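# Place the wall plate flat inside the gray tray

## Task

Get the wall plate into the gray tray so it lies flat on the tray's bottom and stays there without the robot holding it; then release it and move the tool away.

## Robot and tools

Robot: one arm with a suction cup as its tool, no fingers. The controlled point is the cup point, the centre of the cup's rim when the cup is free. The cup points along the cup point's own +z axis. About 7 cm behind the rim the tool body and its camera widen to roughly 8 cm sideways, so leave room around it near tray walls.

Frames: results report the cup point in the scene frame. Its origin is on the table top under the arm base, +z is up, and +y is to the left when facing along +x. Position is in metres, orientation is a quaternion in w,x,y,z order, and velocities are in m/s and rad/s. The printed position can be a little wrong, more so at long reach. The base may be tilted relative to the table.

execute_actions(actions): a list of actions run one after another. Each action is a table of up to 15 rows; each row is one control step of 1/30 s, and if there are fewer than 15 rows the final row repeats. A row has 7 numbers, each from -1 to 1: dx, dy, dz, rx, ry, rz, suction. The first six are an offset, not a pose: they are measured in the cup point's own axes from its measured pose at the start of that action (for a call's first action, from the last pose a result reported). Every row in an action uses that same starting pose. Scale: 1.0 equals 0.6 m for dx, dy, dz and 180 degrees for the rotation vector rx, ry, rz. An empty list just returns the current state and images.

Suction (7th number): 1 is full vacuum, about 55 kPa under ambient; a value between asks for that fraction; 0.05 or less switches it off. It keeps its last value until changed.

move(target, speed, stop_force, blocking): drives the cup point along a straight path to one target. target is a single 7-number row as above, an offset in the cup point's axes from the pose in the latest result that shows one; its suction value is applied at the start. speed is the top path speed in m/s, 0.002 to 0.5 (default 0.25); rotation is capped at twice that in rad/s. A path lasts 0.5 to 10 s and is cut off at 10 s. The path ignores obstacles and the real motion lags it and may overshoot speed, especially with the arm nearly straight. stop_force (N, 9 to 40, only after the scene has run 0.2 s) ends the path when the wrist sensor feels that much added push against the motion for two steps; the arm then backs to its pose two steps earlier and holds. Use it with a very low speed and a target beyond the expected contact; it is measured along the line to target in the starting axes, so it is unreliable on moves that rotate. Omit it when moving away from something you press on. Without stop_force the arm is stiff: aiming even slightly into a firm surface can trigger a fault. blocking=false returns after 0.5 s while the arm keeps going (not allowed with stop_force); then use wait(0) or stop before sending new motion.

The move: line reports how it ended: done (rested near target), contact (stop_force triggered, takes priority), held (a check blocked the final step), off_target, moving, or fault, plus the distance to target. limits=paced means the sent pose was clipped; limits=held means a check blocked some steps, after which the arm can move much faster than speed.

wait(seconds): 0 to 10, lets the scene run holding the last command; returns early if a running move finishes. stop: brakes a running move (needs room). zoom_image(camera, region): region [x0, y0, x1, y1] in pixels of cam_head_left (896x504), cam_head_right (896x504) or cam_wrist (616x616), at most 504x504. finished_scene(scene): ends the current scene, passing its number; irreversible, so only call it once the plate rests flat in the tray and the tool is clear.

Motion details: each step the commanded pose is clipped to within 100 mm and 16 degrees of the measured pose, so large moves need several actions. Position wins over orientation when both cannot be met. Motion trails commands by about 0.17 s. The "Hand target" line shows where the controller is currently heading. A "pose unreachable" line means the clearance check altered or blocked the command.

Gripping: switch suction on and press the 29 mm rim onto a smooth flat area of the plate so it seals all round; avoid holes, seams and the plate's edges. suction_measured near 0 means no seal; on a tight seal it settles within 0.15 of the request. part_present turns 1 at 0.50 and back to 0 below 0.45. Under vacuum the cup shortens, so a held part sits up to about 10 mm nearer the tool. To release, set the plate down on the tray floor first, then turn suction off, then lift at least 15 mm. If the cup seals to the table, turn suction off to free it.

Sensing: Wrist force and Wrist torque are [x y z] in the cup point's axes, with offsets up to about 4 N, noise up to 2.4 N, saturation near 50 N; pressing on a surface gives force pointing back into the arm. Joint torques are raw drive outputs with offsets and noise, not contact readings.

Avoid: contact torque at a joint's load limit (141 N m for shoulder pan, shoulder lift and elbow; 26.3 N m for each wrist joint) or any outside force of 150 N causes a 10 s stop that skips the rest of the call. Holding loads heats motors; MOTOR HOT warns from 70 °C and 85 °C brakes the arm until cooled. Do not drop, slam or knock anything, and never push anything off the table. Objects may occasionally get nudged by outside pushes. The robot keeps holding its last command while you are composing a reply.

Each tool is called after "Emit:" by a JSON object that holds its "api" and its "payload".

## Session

Emit:
{"api": "execute_actions", "payload": {"actions": []}}

Scene clock: 0.00 s.
end_effector_position=(+0.4311, +0.0205, +0.3234) suction_measured=0.00 part_present=0 end_effector_quat_wxyz=(-0.006, -0.023, +1.000, -0.004) end_effector_velocity=(-0.000, +0.000, -0.000) end_effector_angular_velocity=(+0.002, +0.002, -0.000)
Joint positions: [-0.316 -1.724  2.043 -1.891 -1.572 -0.317]
Joint velocities: [-0.    -0.     0.     0.002  0.001 -0.   ]
Joint torques (N m, as the arm reports them, + toward a larger angle): no reading
Motor temperatures (°C, as the motors report them): [23 27 23 29 31 33]
Wrist force (N, on the end effector, along its own x y z axes, offset not removed): no reading
Wrist torque (N m, same axes, about the end effector's origin, offset not removed): no reading
Hand target: +0.431, +0.021, +0.323; -0.006, -0.023, +1.000, -0.004

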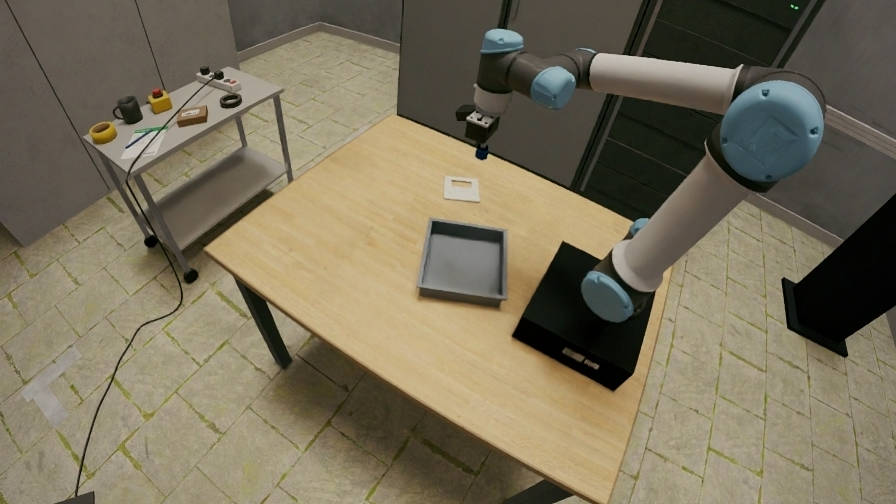

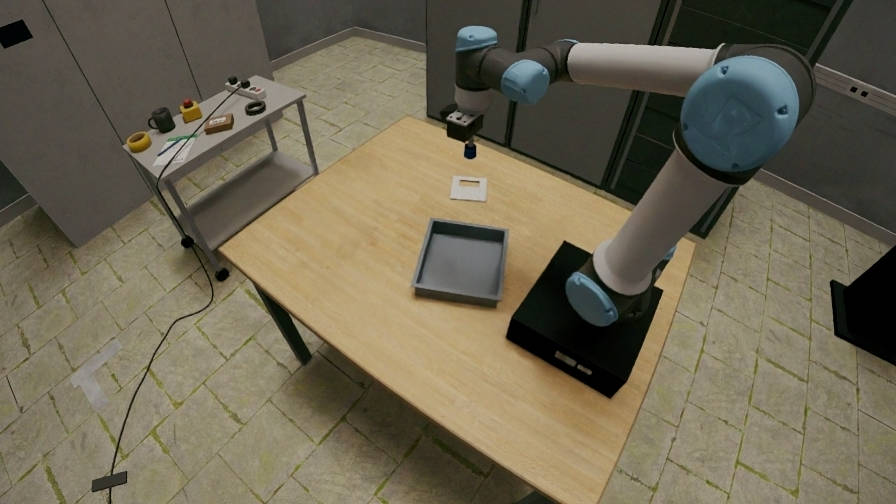

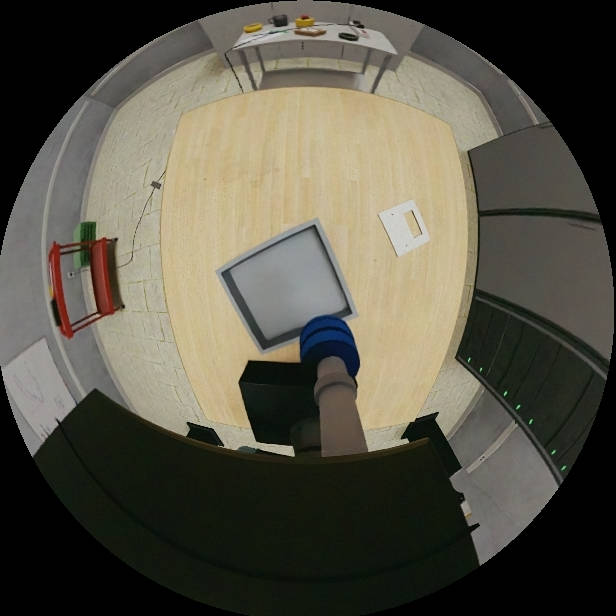

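Emit:
{"api": "move", "payload": {"target": [-0.2,-0.37,0.455,0,0,0,0], "speed": 0.3}}

Emit:
{"api": "zoom_image", "payload": {"camera": "cam_wrist", "region": [150,150,470,470]}}

Scene clock: 2.43 s.
end_effector_position=(+0.5573, -0.1977, +0.0510) suction_measured=0.00 part_present=0 end_effector_quat_wxyz=(-0.006, -0.023, +1.000, -0.004) end_effector_velocity=(+0.001, -0.001, -0.002) end_effector_angular_velocity=(+0.000, +0.001, +0.000)
Joint positions: [-0.611 -0.944  1.897 -2.525 -1.572 -0.612]
Joint velocities: [-0.001  0.006 -0.005  0.    -0.    -0.001]
Joint torques (N m, as the arm reports them, + toward a larger angle): [-15.54 -27.29 -22.8   -4.39   2.52  -1.63]
Motor temperatures (°C, as the motors report them): [23 27 23 29 31 33]
Wrist force (N, on the end effector, along its own x y z axes, offset not removed): [-4.5 -1.1 -0.5]
Wrist torque (N m, same axes, about the end effector's origin, offset not removed): [-0.20 0.59 -0.31]
Hand target: +0.557, -0.198, +0.051; -0.006, -0.023, +1.000, -0.004
Off the commanded pose: 0.001 m, 0 deg.
move: done

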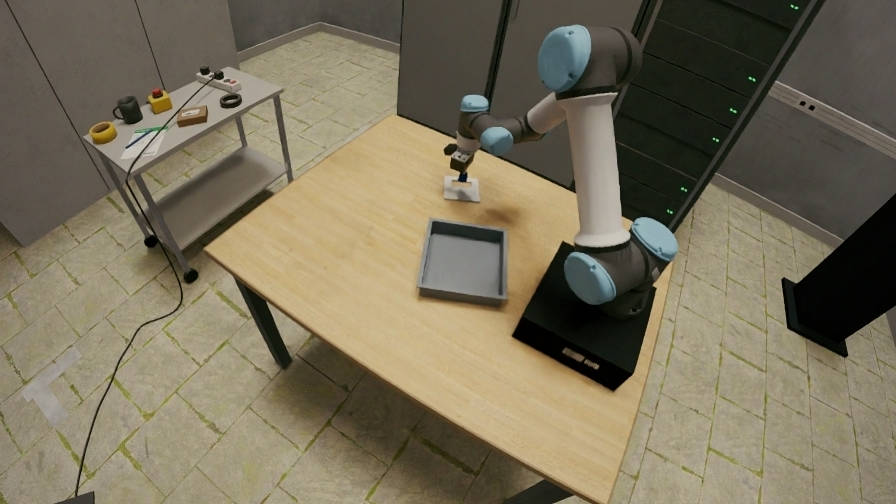

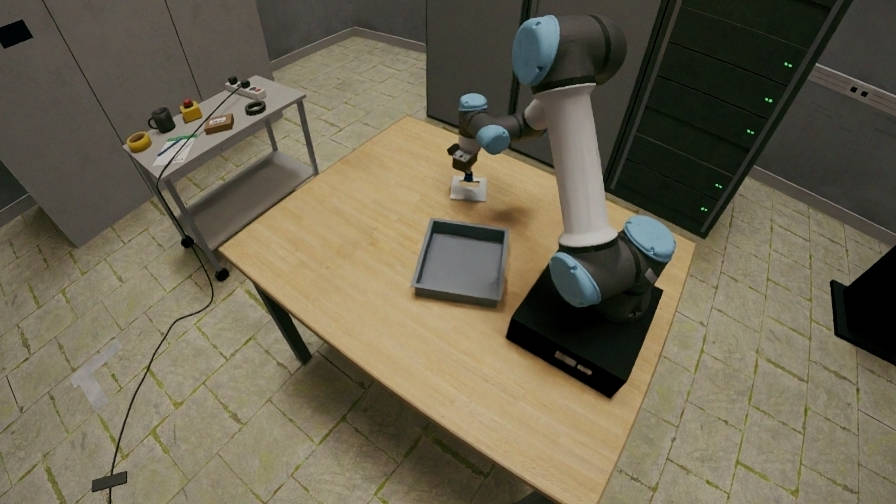

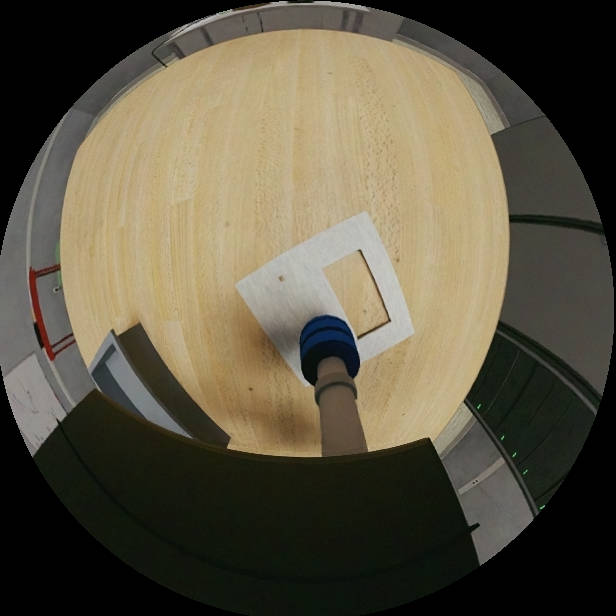

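Region (150, 150, 470, 470) of cam_wrist's 616x616 image, scaled by 1.575, with more detail than that image has.

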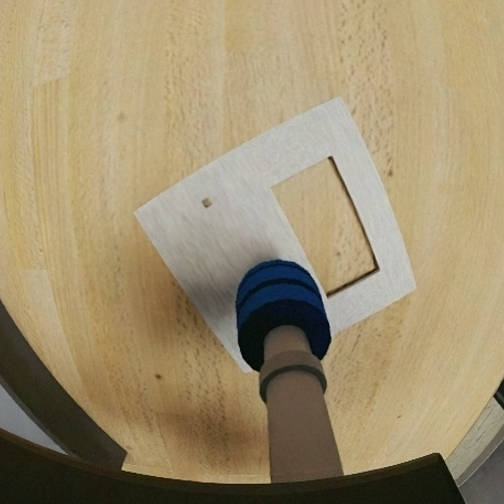

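Emit:
{"api": "move", "payload": {"target": [0.006,0.018,0.058,0,0,0,0], "speed": 0.1}}

Scene clock: 3.60 s.
end_effector_position=(+0.5528, -0.1875, +0.0165) suction_measured=0.00 part_present=0 end_effector_quat_wxyz=(-0.006, -0.023, +1.000, -0.004) end_effector_velocity=(+0.000, +0.001, -0.002) end_effector_angular_velocity=(-0.001, -0.002, -0.000)
Joint positions: [-0.599 -0.882  1.921 -2.611 -1.572 -0.601]
Joint velocities: [ 0.002  0.005  0.001 -0.008 -0.     0.002]
Joint torques (N m, as the arm reports them, + toward a larger angle): [ 13.49 -30.01  -5.9   -4.43   2.55   1.6 ]
Motor temperatures (°C, as the motors report them): [23 27 23 29 31 33]
Wrist force (N, on the end effector, along its own x y z axes, offset not removed): [-2.3 0.9 0.9]
Wrist torque (N m, same axes, about the end effector's origin, offset not removed): [0.19 0.28 0.02]
Hand target: +0.553, -0.187, +0.016; -0.006, -0.023, +1.000, -0.004
Off the commanded pose: 0.000 m, 0 deg.
move: done

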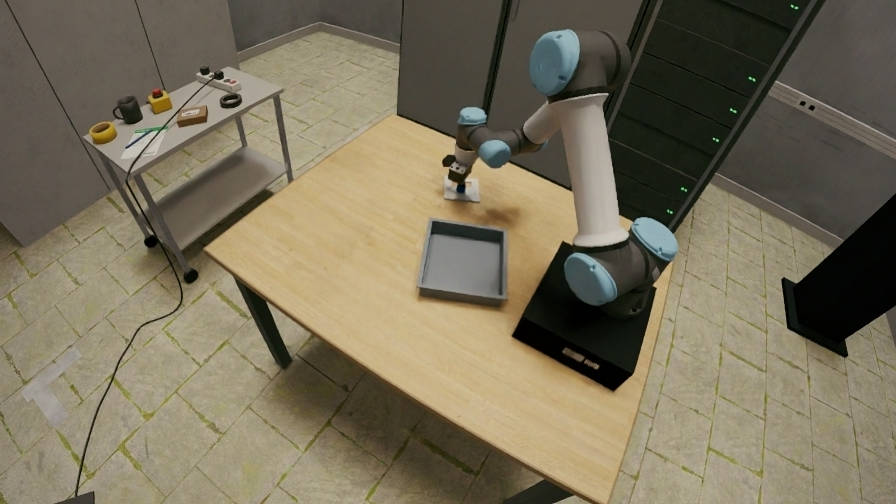

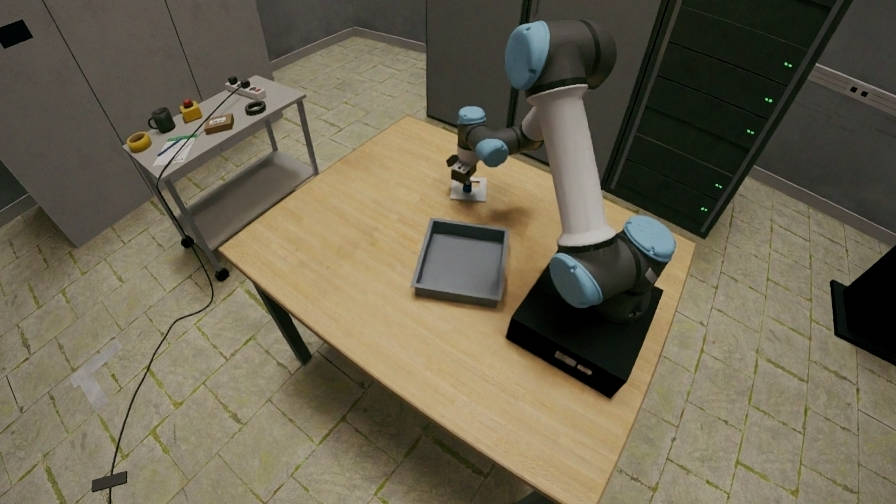

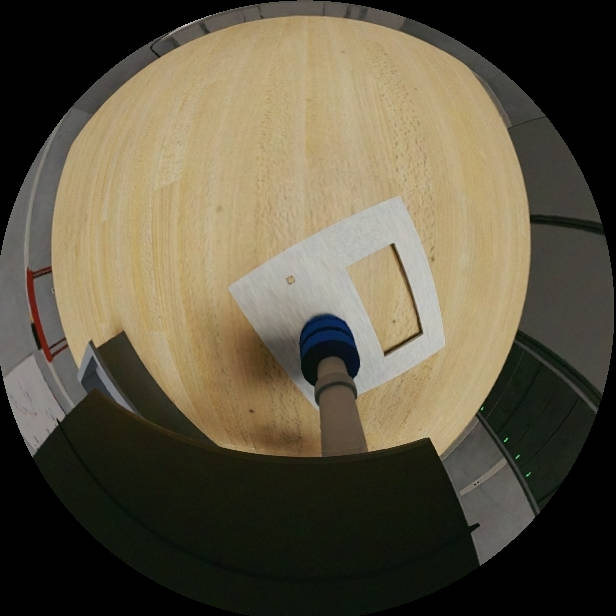

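Emit:
{"api": "move", "payload": {"target": [-0.007,0.006,0.033,0,0,0,1], "speed": 0.015}}

Emit:
{"api": "execute_actions", "payload": {"actions": [[[0,0,0,0,0,0,1]]]}}

Scene clock: 5.50 s.
end_effector_position=(+0.5567, -0.1839, -0.0030) suction_measured=1.00 part_present=1 end_effector_quat_wxyz=(-0.006, -0.023, +1.000, -0.004) end_effector_velocity=(+0.001, +0.000, -0.002) end_effector_angular_velocity=(+0.001, -0.004, -0.001)
Joint positions: [-0.59  -0.836  1.91  -2.646 -1.572 -0.591]
Joint velocities: [ 0.001  0.005 -0.002 -0.005  0.003  0.001]
Joint torques (N m, as the arm reports them, + toward a larger angle): [ 12.65 -20.5  -16.8   -3.37   2.45   1.42]
Motor temperatures (°C, as the motors report them): [23 27 23 29 31 33]
Wrist force (N, on the end effector, along its own x y z axes, offset not removed): [1.7 -0.7 -14.1]
Wrist torque (N m, same axes, about the end effector's origin, offset not removed): [-0.45 0.30 -0.28]
Hand target: +0.557, -0.184, -0.003; -0.006, -0.023, +1.000, -0.004
Off the commanded pose: 0.000 m, 0 deg.
move: done

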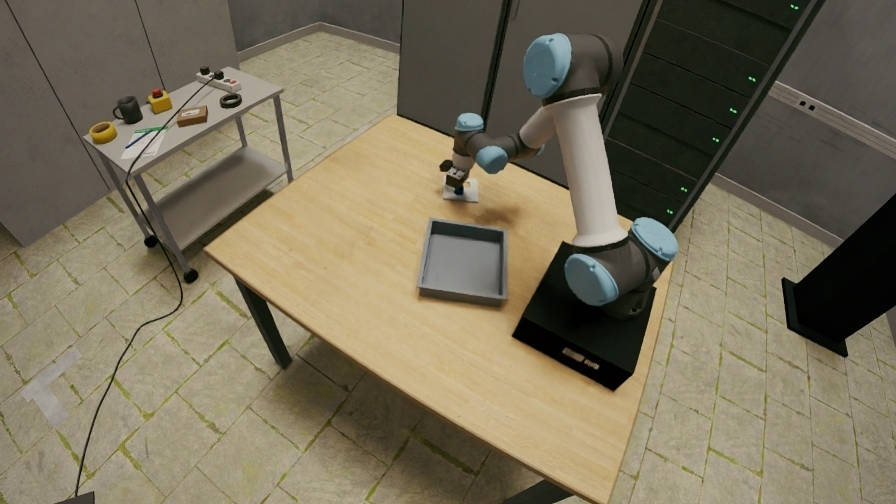

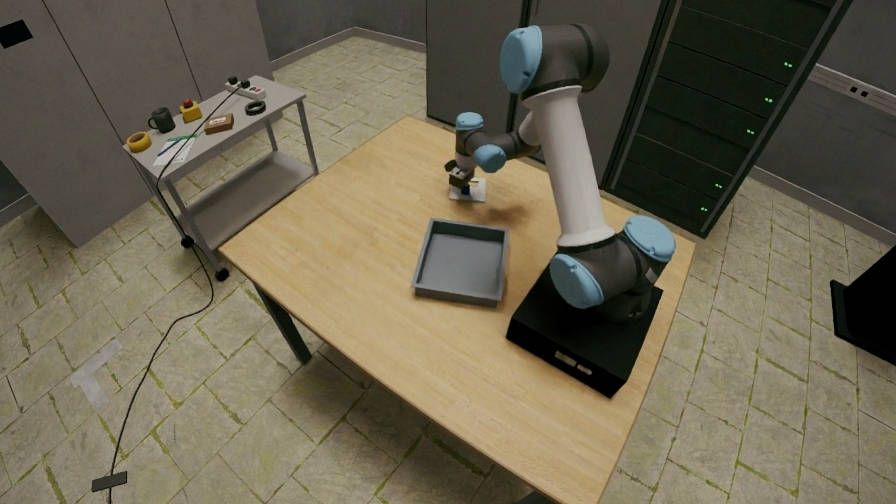

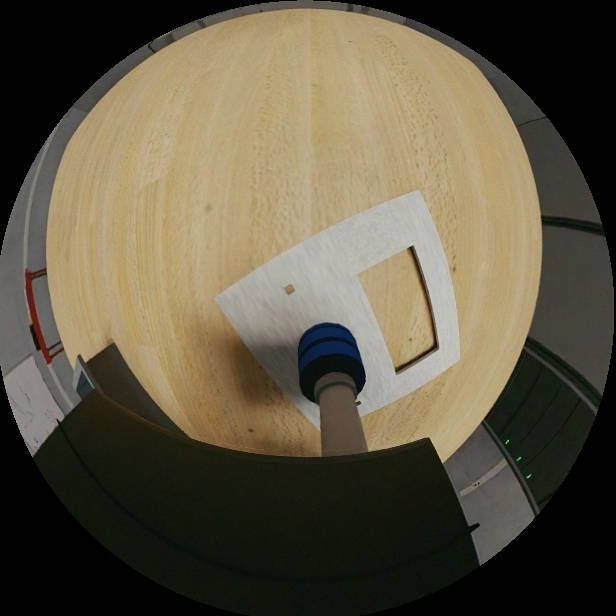

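Scene clock: 6.00 s.
end_effector_position=(+0.5567, -0.1839, -0.0030) suction_measured=0.98 part_present=1 end_effector_quat_wxyz=(-0.006, -0.023, +1.000, -0.004) end_effector_velocity=(-0.000, -0.000, -0.000) end_effector_angular_velocity=(-0.000, +0.001, +0.000)
Joint positions: [-0.59  -0.836  1.91  -2.647 -1.572 -0.591]
Joint velocities: [ 0.     0.    -0.     0.001 -0.001 -0.   ]
Joint torques (N m, as the arm reports them, + toward a larger angle): [  7.89 -36.17  -7.97   0.74   2.42   0.37]
Motor temperatures (°C, as the motors report them): [23 27 23 29 31 33]
Wrist force (N, on the end effector, along its own x y z axes, offset not removed): [4.5 5.3 -21.1]
Wrist torque (N m, same axes, about the end effector's origin, offset not removed): [0.58 0.01 -0.28]
Hand target: +0.557, -0.184, -0.003; -0.006, -0.023, +1.000, -0.004
Off the commanded pose: 0.000 m, 0 deg.

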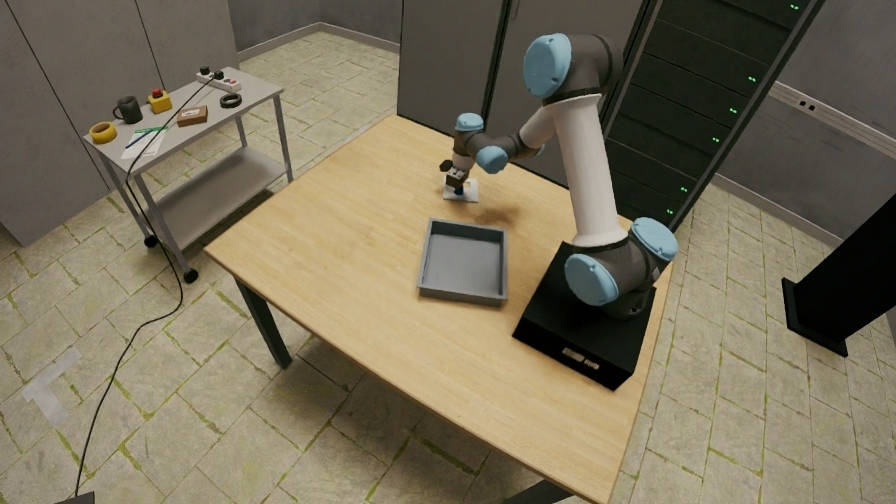

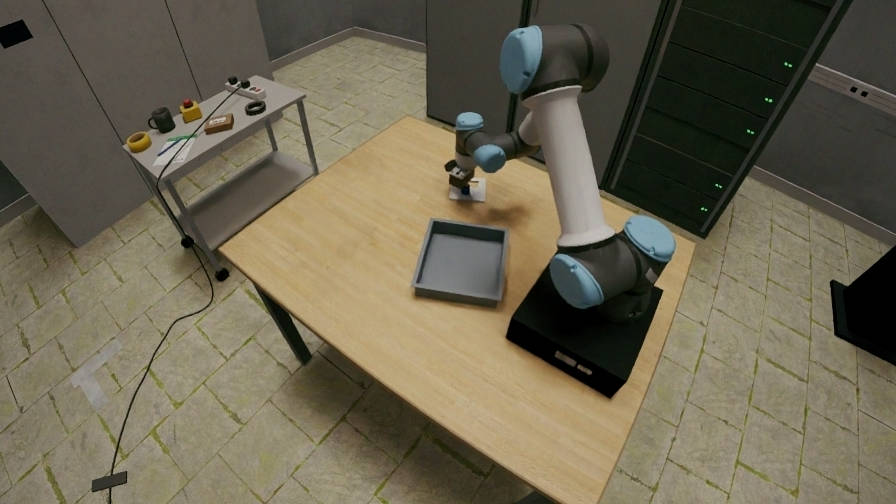

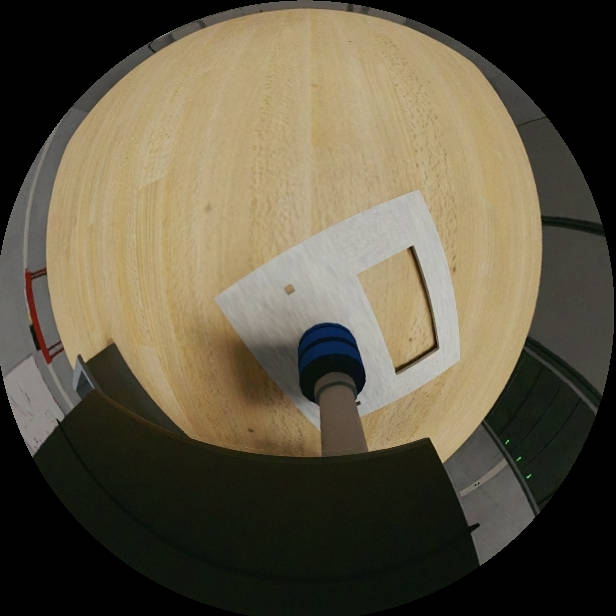

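Emit:
{"api": "move", "payload": {"target": [0,0,-0.17,0,0,0,1], "speed": 0.2}}

Emit:
{"api": "move", "payload": {"target": [0.257,0.455,0,0,0,0,1]}}

Emit:
{"api": "move", "payload": {"target": [0,0,0.06,0,0,0,1], "speed": 0.1}}

Scene clock: 7.50 s.
end_effector_position=(+0.5579, -0.1831, +0.0985) suction_measured=0.99 part_present=1 end_effector_quat_wxyz=(-0.006, -0.023, +1.000, -0.004) end_effector_velocity=(-0.000, -0.000, +0.003) end_effector_angular_velocity=(+0.001, +0.001, -0.001)
Joint positions: [-0.59  -1.044  1.897 -2.425 -1.572 -0.591]
Joint velocities: [-0.001 -0.006 -0.001  0.008  0.001  0.   ]
Joint torques (N m, as the arm reports them, + toward a larger angle): [-15.06 -46.69 -24.82   0.15  -0.11  -1.62]
Motor temperatures (°C, as the motors report them): [23 27 23 29 31 33]
Wrist force (N, on the end effector, along its own x y z axes, offset not removed): [-1.4 -3.1 -2.1]
Wrist torque (N m, same axes, about the end effector's origin, offset not removed): [-0.36 0.25 -0.06]
Hand target: +0.558, -0.183, +0.099; -0.006, -0.023, +1.000, -0.004
Off the commanded pose: 0.000 m, 0 deg.
move: done

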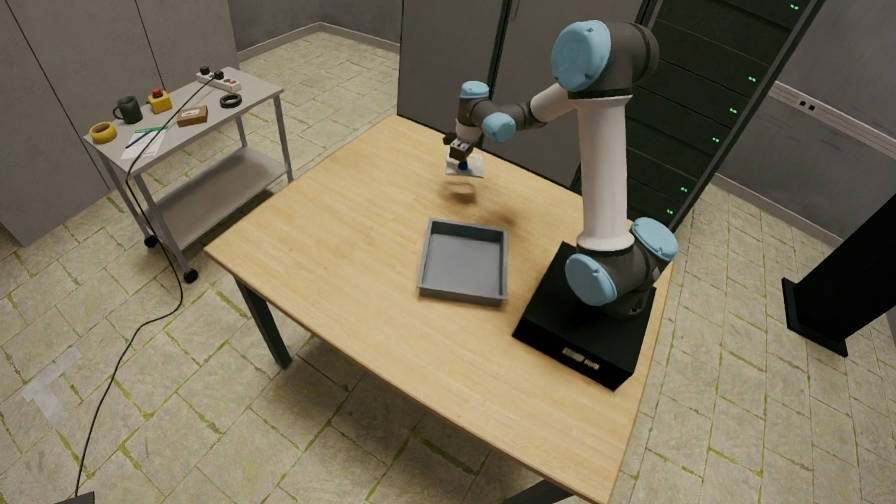

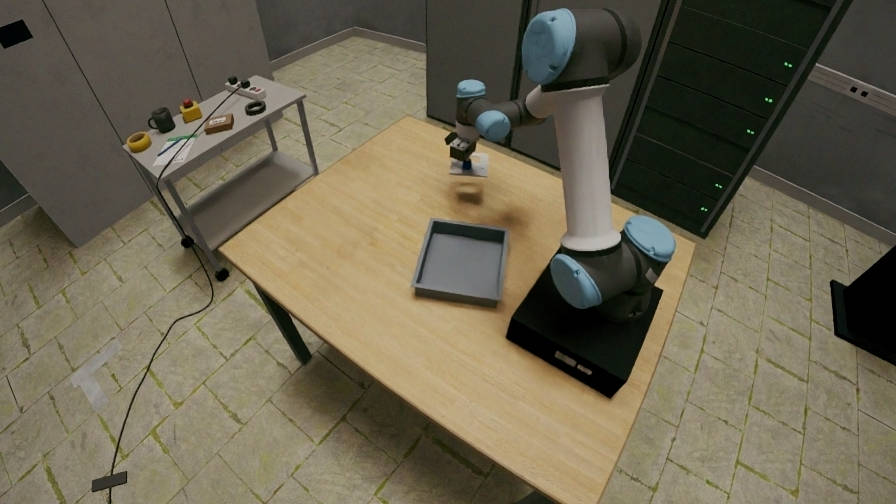

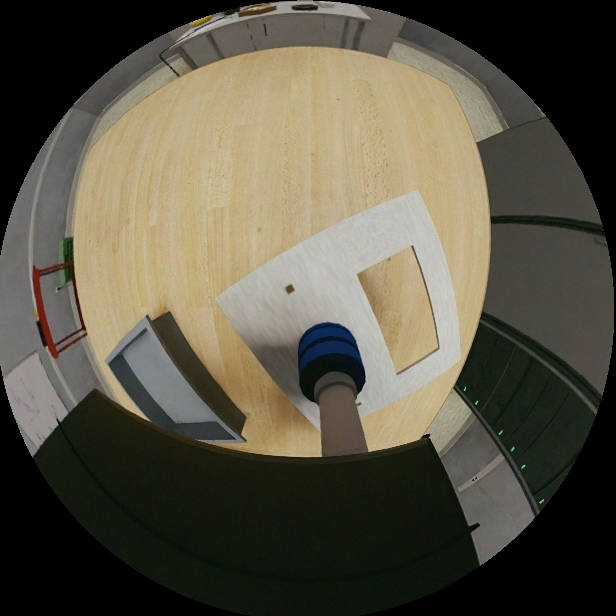

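Scene clock: 9.43 s.
end_effector_position=(+0.3919, +0.0824, +0.0983) suction_measured=0.99 part_present=1 end_effector_quat_wxyz=(-0.005, -0.023, +1.000, -0.004) end_effector_velocity=(-0.001, +0.003, +0.001) end_effector_angular_velocity=(-0.001, -0.002, -0.000)
Joint positions: [-0.176 -1.36   2.429 -2.641 -1.572 -0.177]
Joint velocities: [ 0.007 -0.002  0.001 -0.001 -0.001  0.007]
Joint torques (N m, as the arm reports them, + toward a larger angle): [ 13.18 -30.3   -4.54   0.09  -2.32   1.59]
Motor temperatures (°C, as the motors report them): [23 27 23 29 31 33]
Wrist force (N, on the end effector, along its own x y z axes, offset not removed): [1.1 0.6 -1.3]
Wrist torque (N m, same axes, about the end effector's origin, offset not removed): [0.06 0.03 -0.33]
Hand target: +0.392, +0.083, +0.098; -0.005, -0.023, +1.000, -0.004
Off the commanded pose: 0.001 m, 0 deg.
move: done

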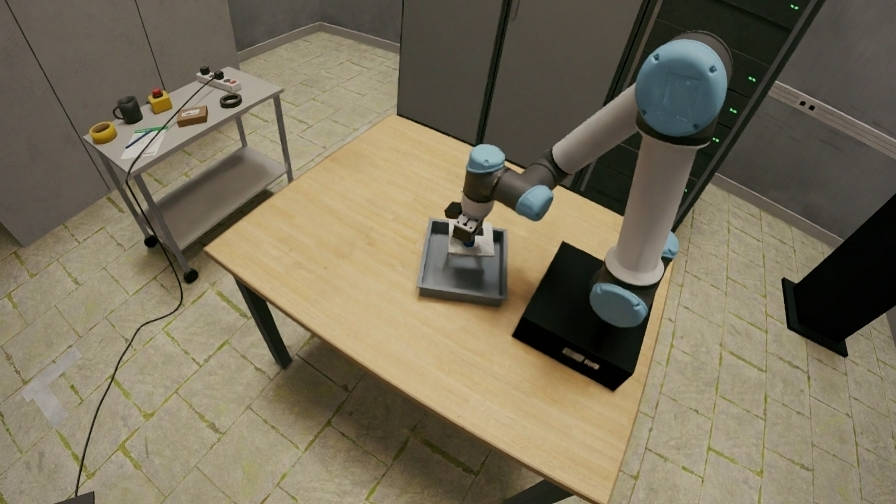

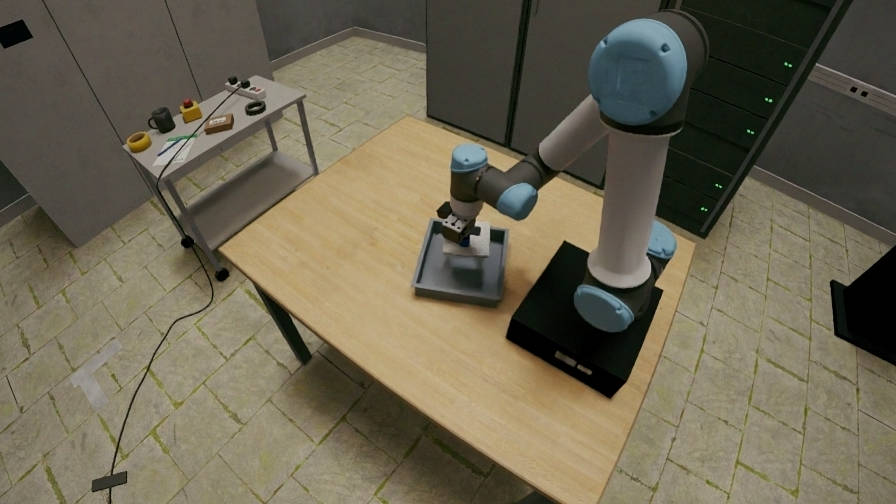

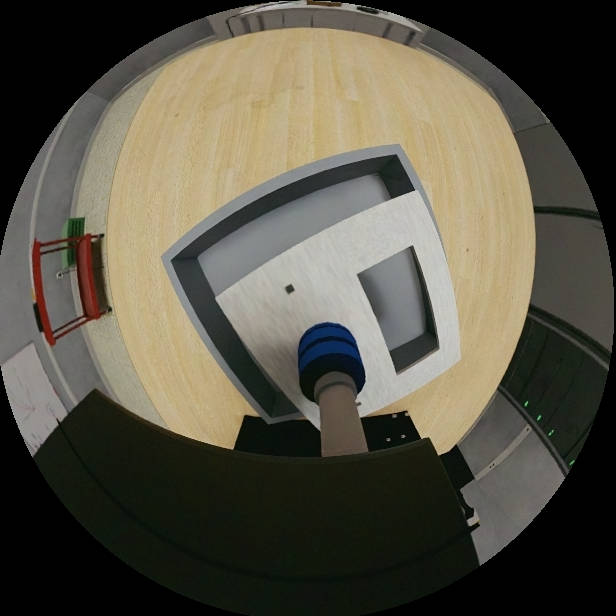

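Scene clock: 10.40 s.
end_effector_position=(+0.3914, +0.0821, +0.0627) suction_measured=0.96 part_present=1 end_effector_quat_wxyz=(-0.006, -0.023, +1.000, -0.004) end_effector_velocity=(-0.000, +0.000, -0.003) end_effector_angular_velocity=(+0.000, +0.002, -0.001)
Joint positions: [-0.176 -1.243  2.447 -2.777 -1.572 -0.177]
Joint velocities: [ 0.     0.008  0.    -0.007 -0.     0.001]
Joint torques (N m, as the arm reports them, + toward a larger angle): [  3.25 -13.24  -2.    -4.33  -0.14   1.51]
Motor temperatures (°C, as the motors report them): [23 27 23 29 31 33]
Wrist force (N, on the end effector, along its own x y z axes, offset not removed): [-2.6 1.4 -2.8]
Wrist torque (N m, same axes, about the end effector's origin, offset not removed): [0.09 0.31 -0.20]
Hand target: +0.391, +0.082, +0.062; -0.005, -0.023, +1.000, -0.004
Off the commanded pose: 0.000 m, 0 deg.
move: done

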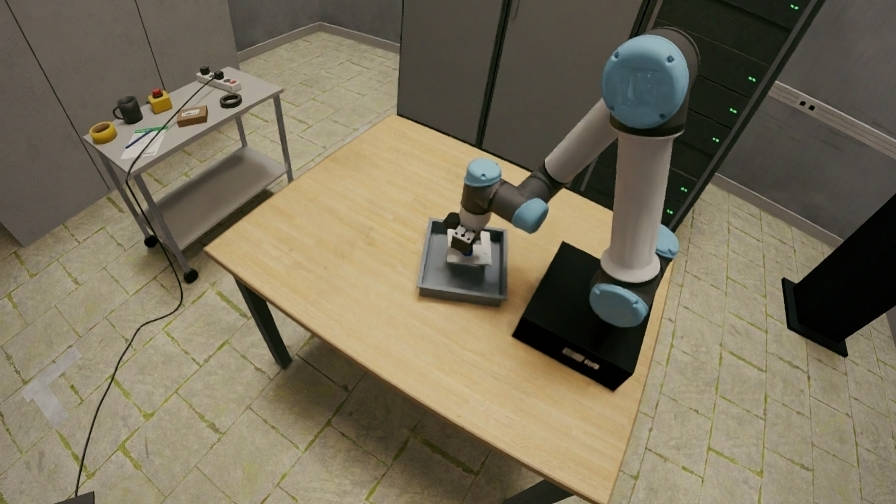

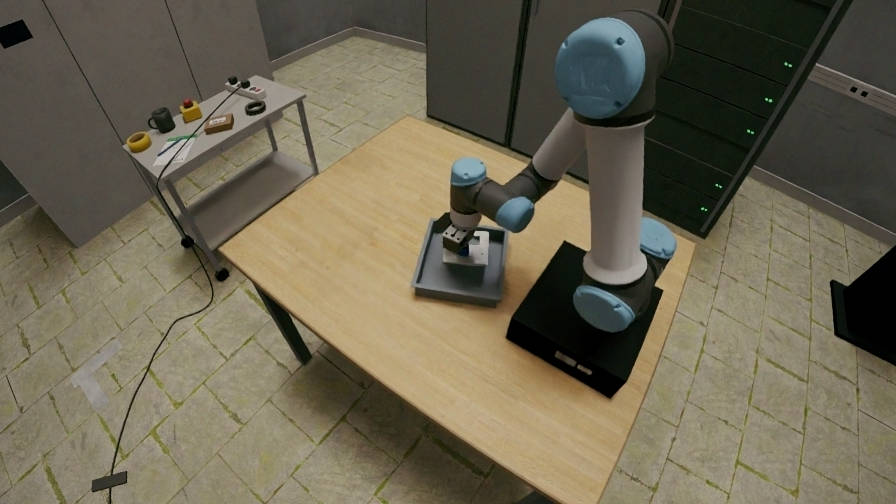

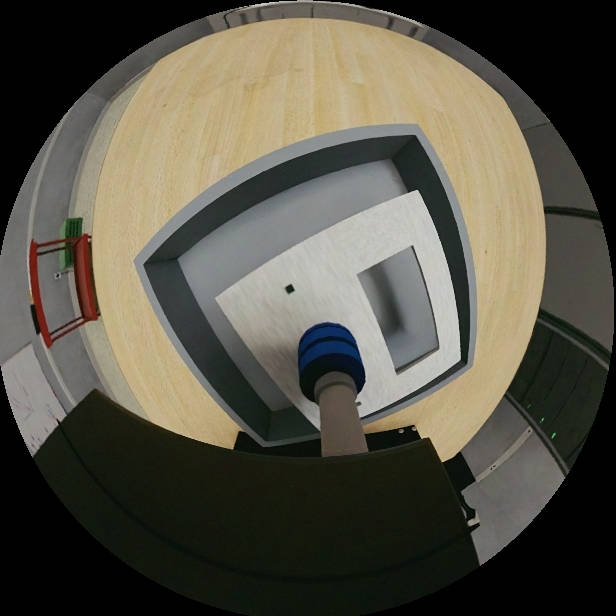

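Emit:
{"api": "move", "payload": {"target": [-0.025,0.04,0,0,0,0,1], "speed": 0.1}}

Emit:
{"api": "move", "payload": {"target": [0,0,0.075,0,0,0,1], "speed": 0.06}}

Scene clock: 11.50 s.
end_effector_position=(+0.4052, +0.1065, +0.0623) suction_measured=0.98 part_present=1 end_effector_quat_wxyz=(-0.005, -0.023, +1.000, -0.004) end_effector_velocity=(+0.001, +0.002, -0.000) end_effector_angular_velocity=(-0.002, -0.000, -0.000)
Joint positions: [-0.11  -1.216  2.394 -2.751 -1.572 -0.111]
Joint velocities: [ 0.006  0.003 -0.006  0.002 -0.002  0.007]
Joint torques (N m, as the arm reports them, + toward a larger angle): [ 13.51 -14.12 -17.81   0.07  -2.18   1.45]
Motor temperatures (°C, as the motors report them): [23 27 23 29 31 33]
Wrist force (N, on the end effector, along its own x y z axes, offset not removed): [1.8 0.8 -0.8]
Wrist torque (N m, same axes, about the end effector's origin, offset not removed): [0.13 -0.24 -0.14]
Hand target: +0.405, +0.107, +0.062; -0.005, -0.023, +1.000, -0.004
Off the commanded pose: 0.000 m, 0 deg.
move: done

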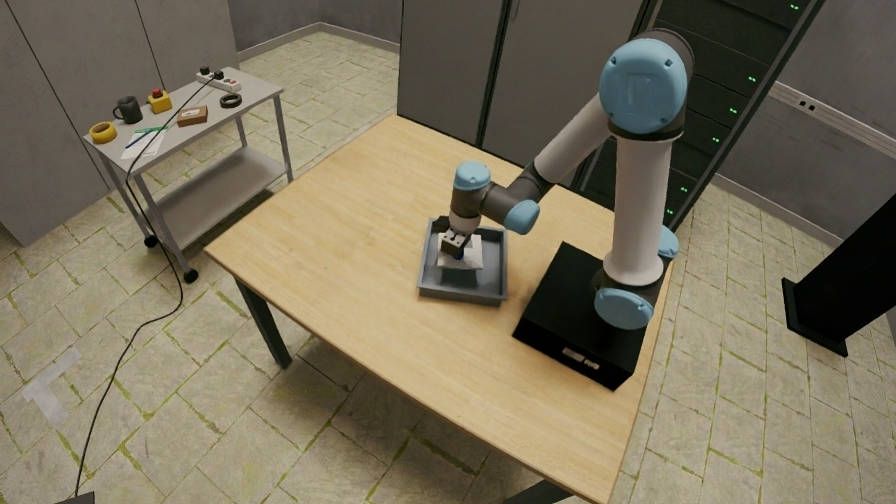

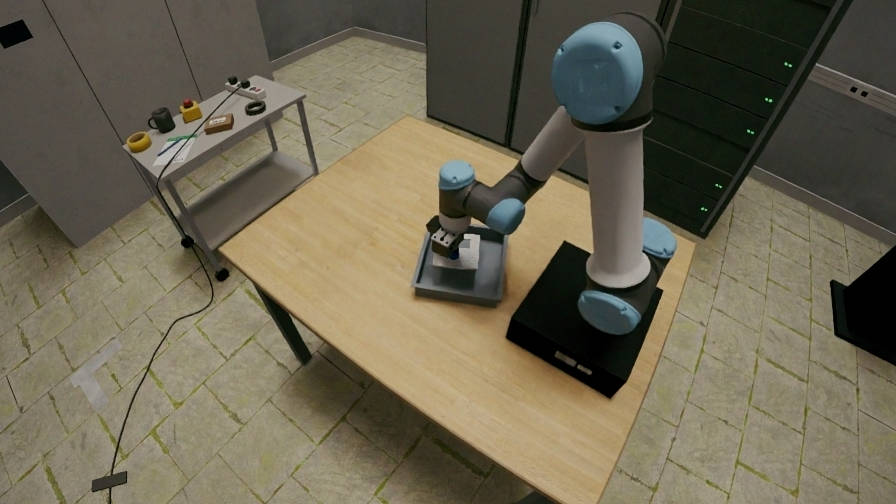

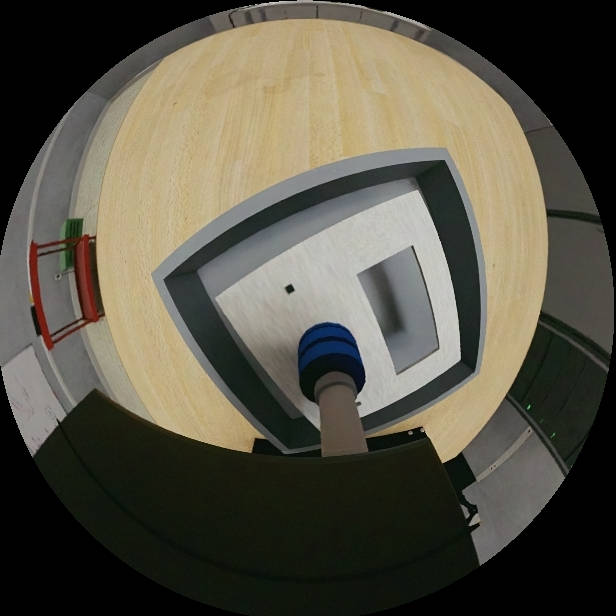

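Scene clock: 12.73 s.
end_effector_position=(+0.4046, +0.1061, +0.0177) suction_measured=0.98 part_present=1 end_effector_quat_wxyz=(-0.005, -0.023, +1.000, -0.004) end_effector_velocity=(+0.000, +0.000, -0.002) end_effector_angular_velocity=(+0.001, -0.001, +0.001)
Joint positions: [-0.11  -1.069  2.4   -2.904 -1.572 -0.111]
Joint velocities: [ 0.001  0.008 -0.001 -0.008  0.001 -0.001]
Joint torques (N m, as the arm reports them, + toward a larger angle): [ -3.62 -18.89 -14.61  -4.39   0.28   0.87]
Motor temperatures (°C, as the motors report them): [23 27 23 29 31 33]
Wrist force (N, on the end effector, along its own x y z axes, offset not removed): [-0.8 1.2 3.0]
Wrist torque (N m, same axes, about the end effector's origin, offset not removed): [0.31 0.33 -0.09]
Hand target: +0.405, +0.106, +0.017; -0.005, -0.023, +1.000, -0.004
Off the commanded pose: 0.000 m, 0 deg.
move: done

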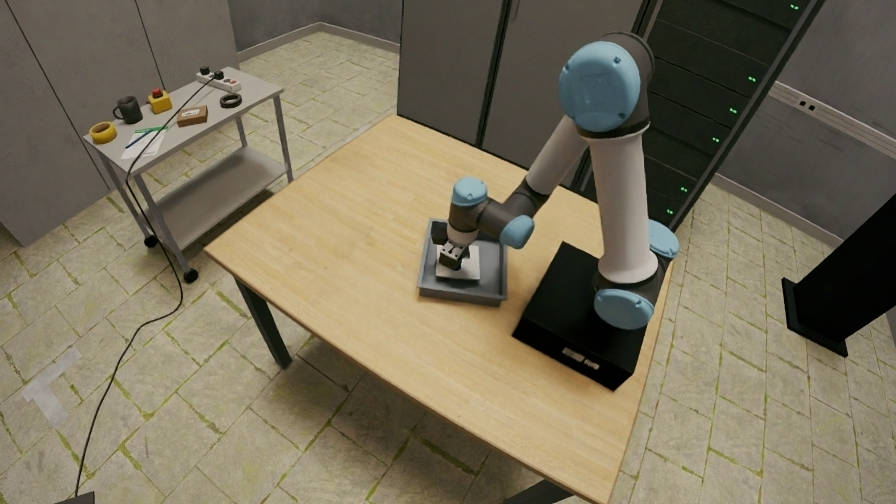

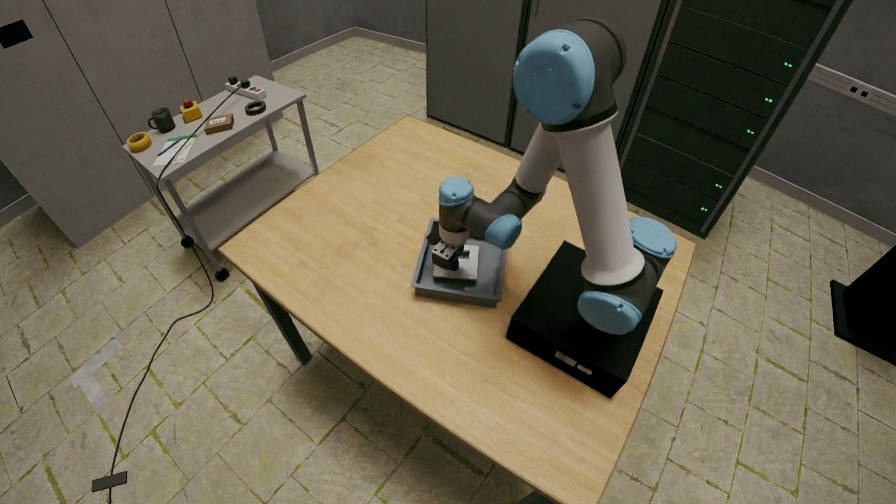

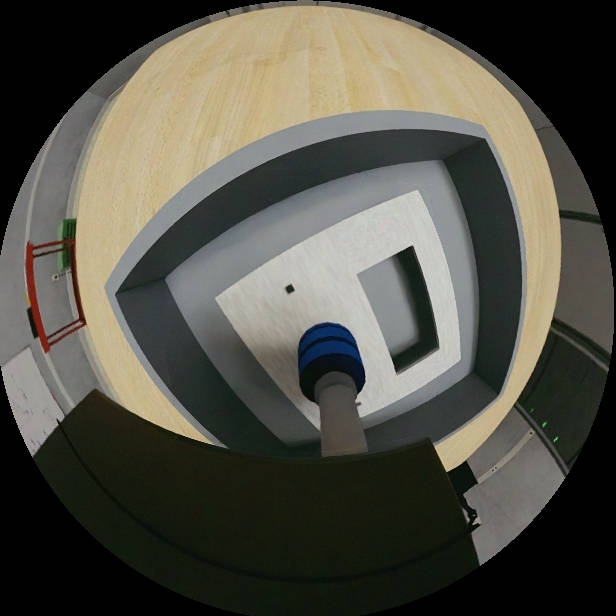

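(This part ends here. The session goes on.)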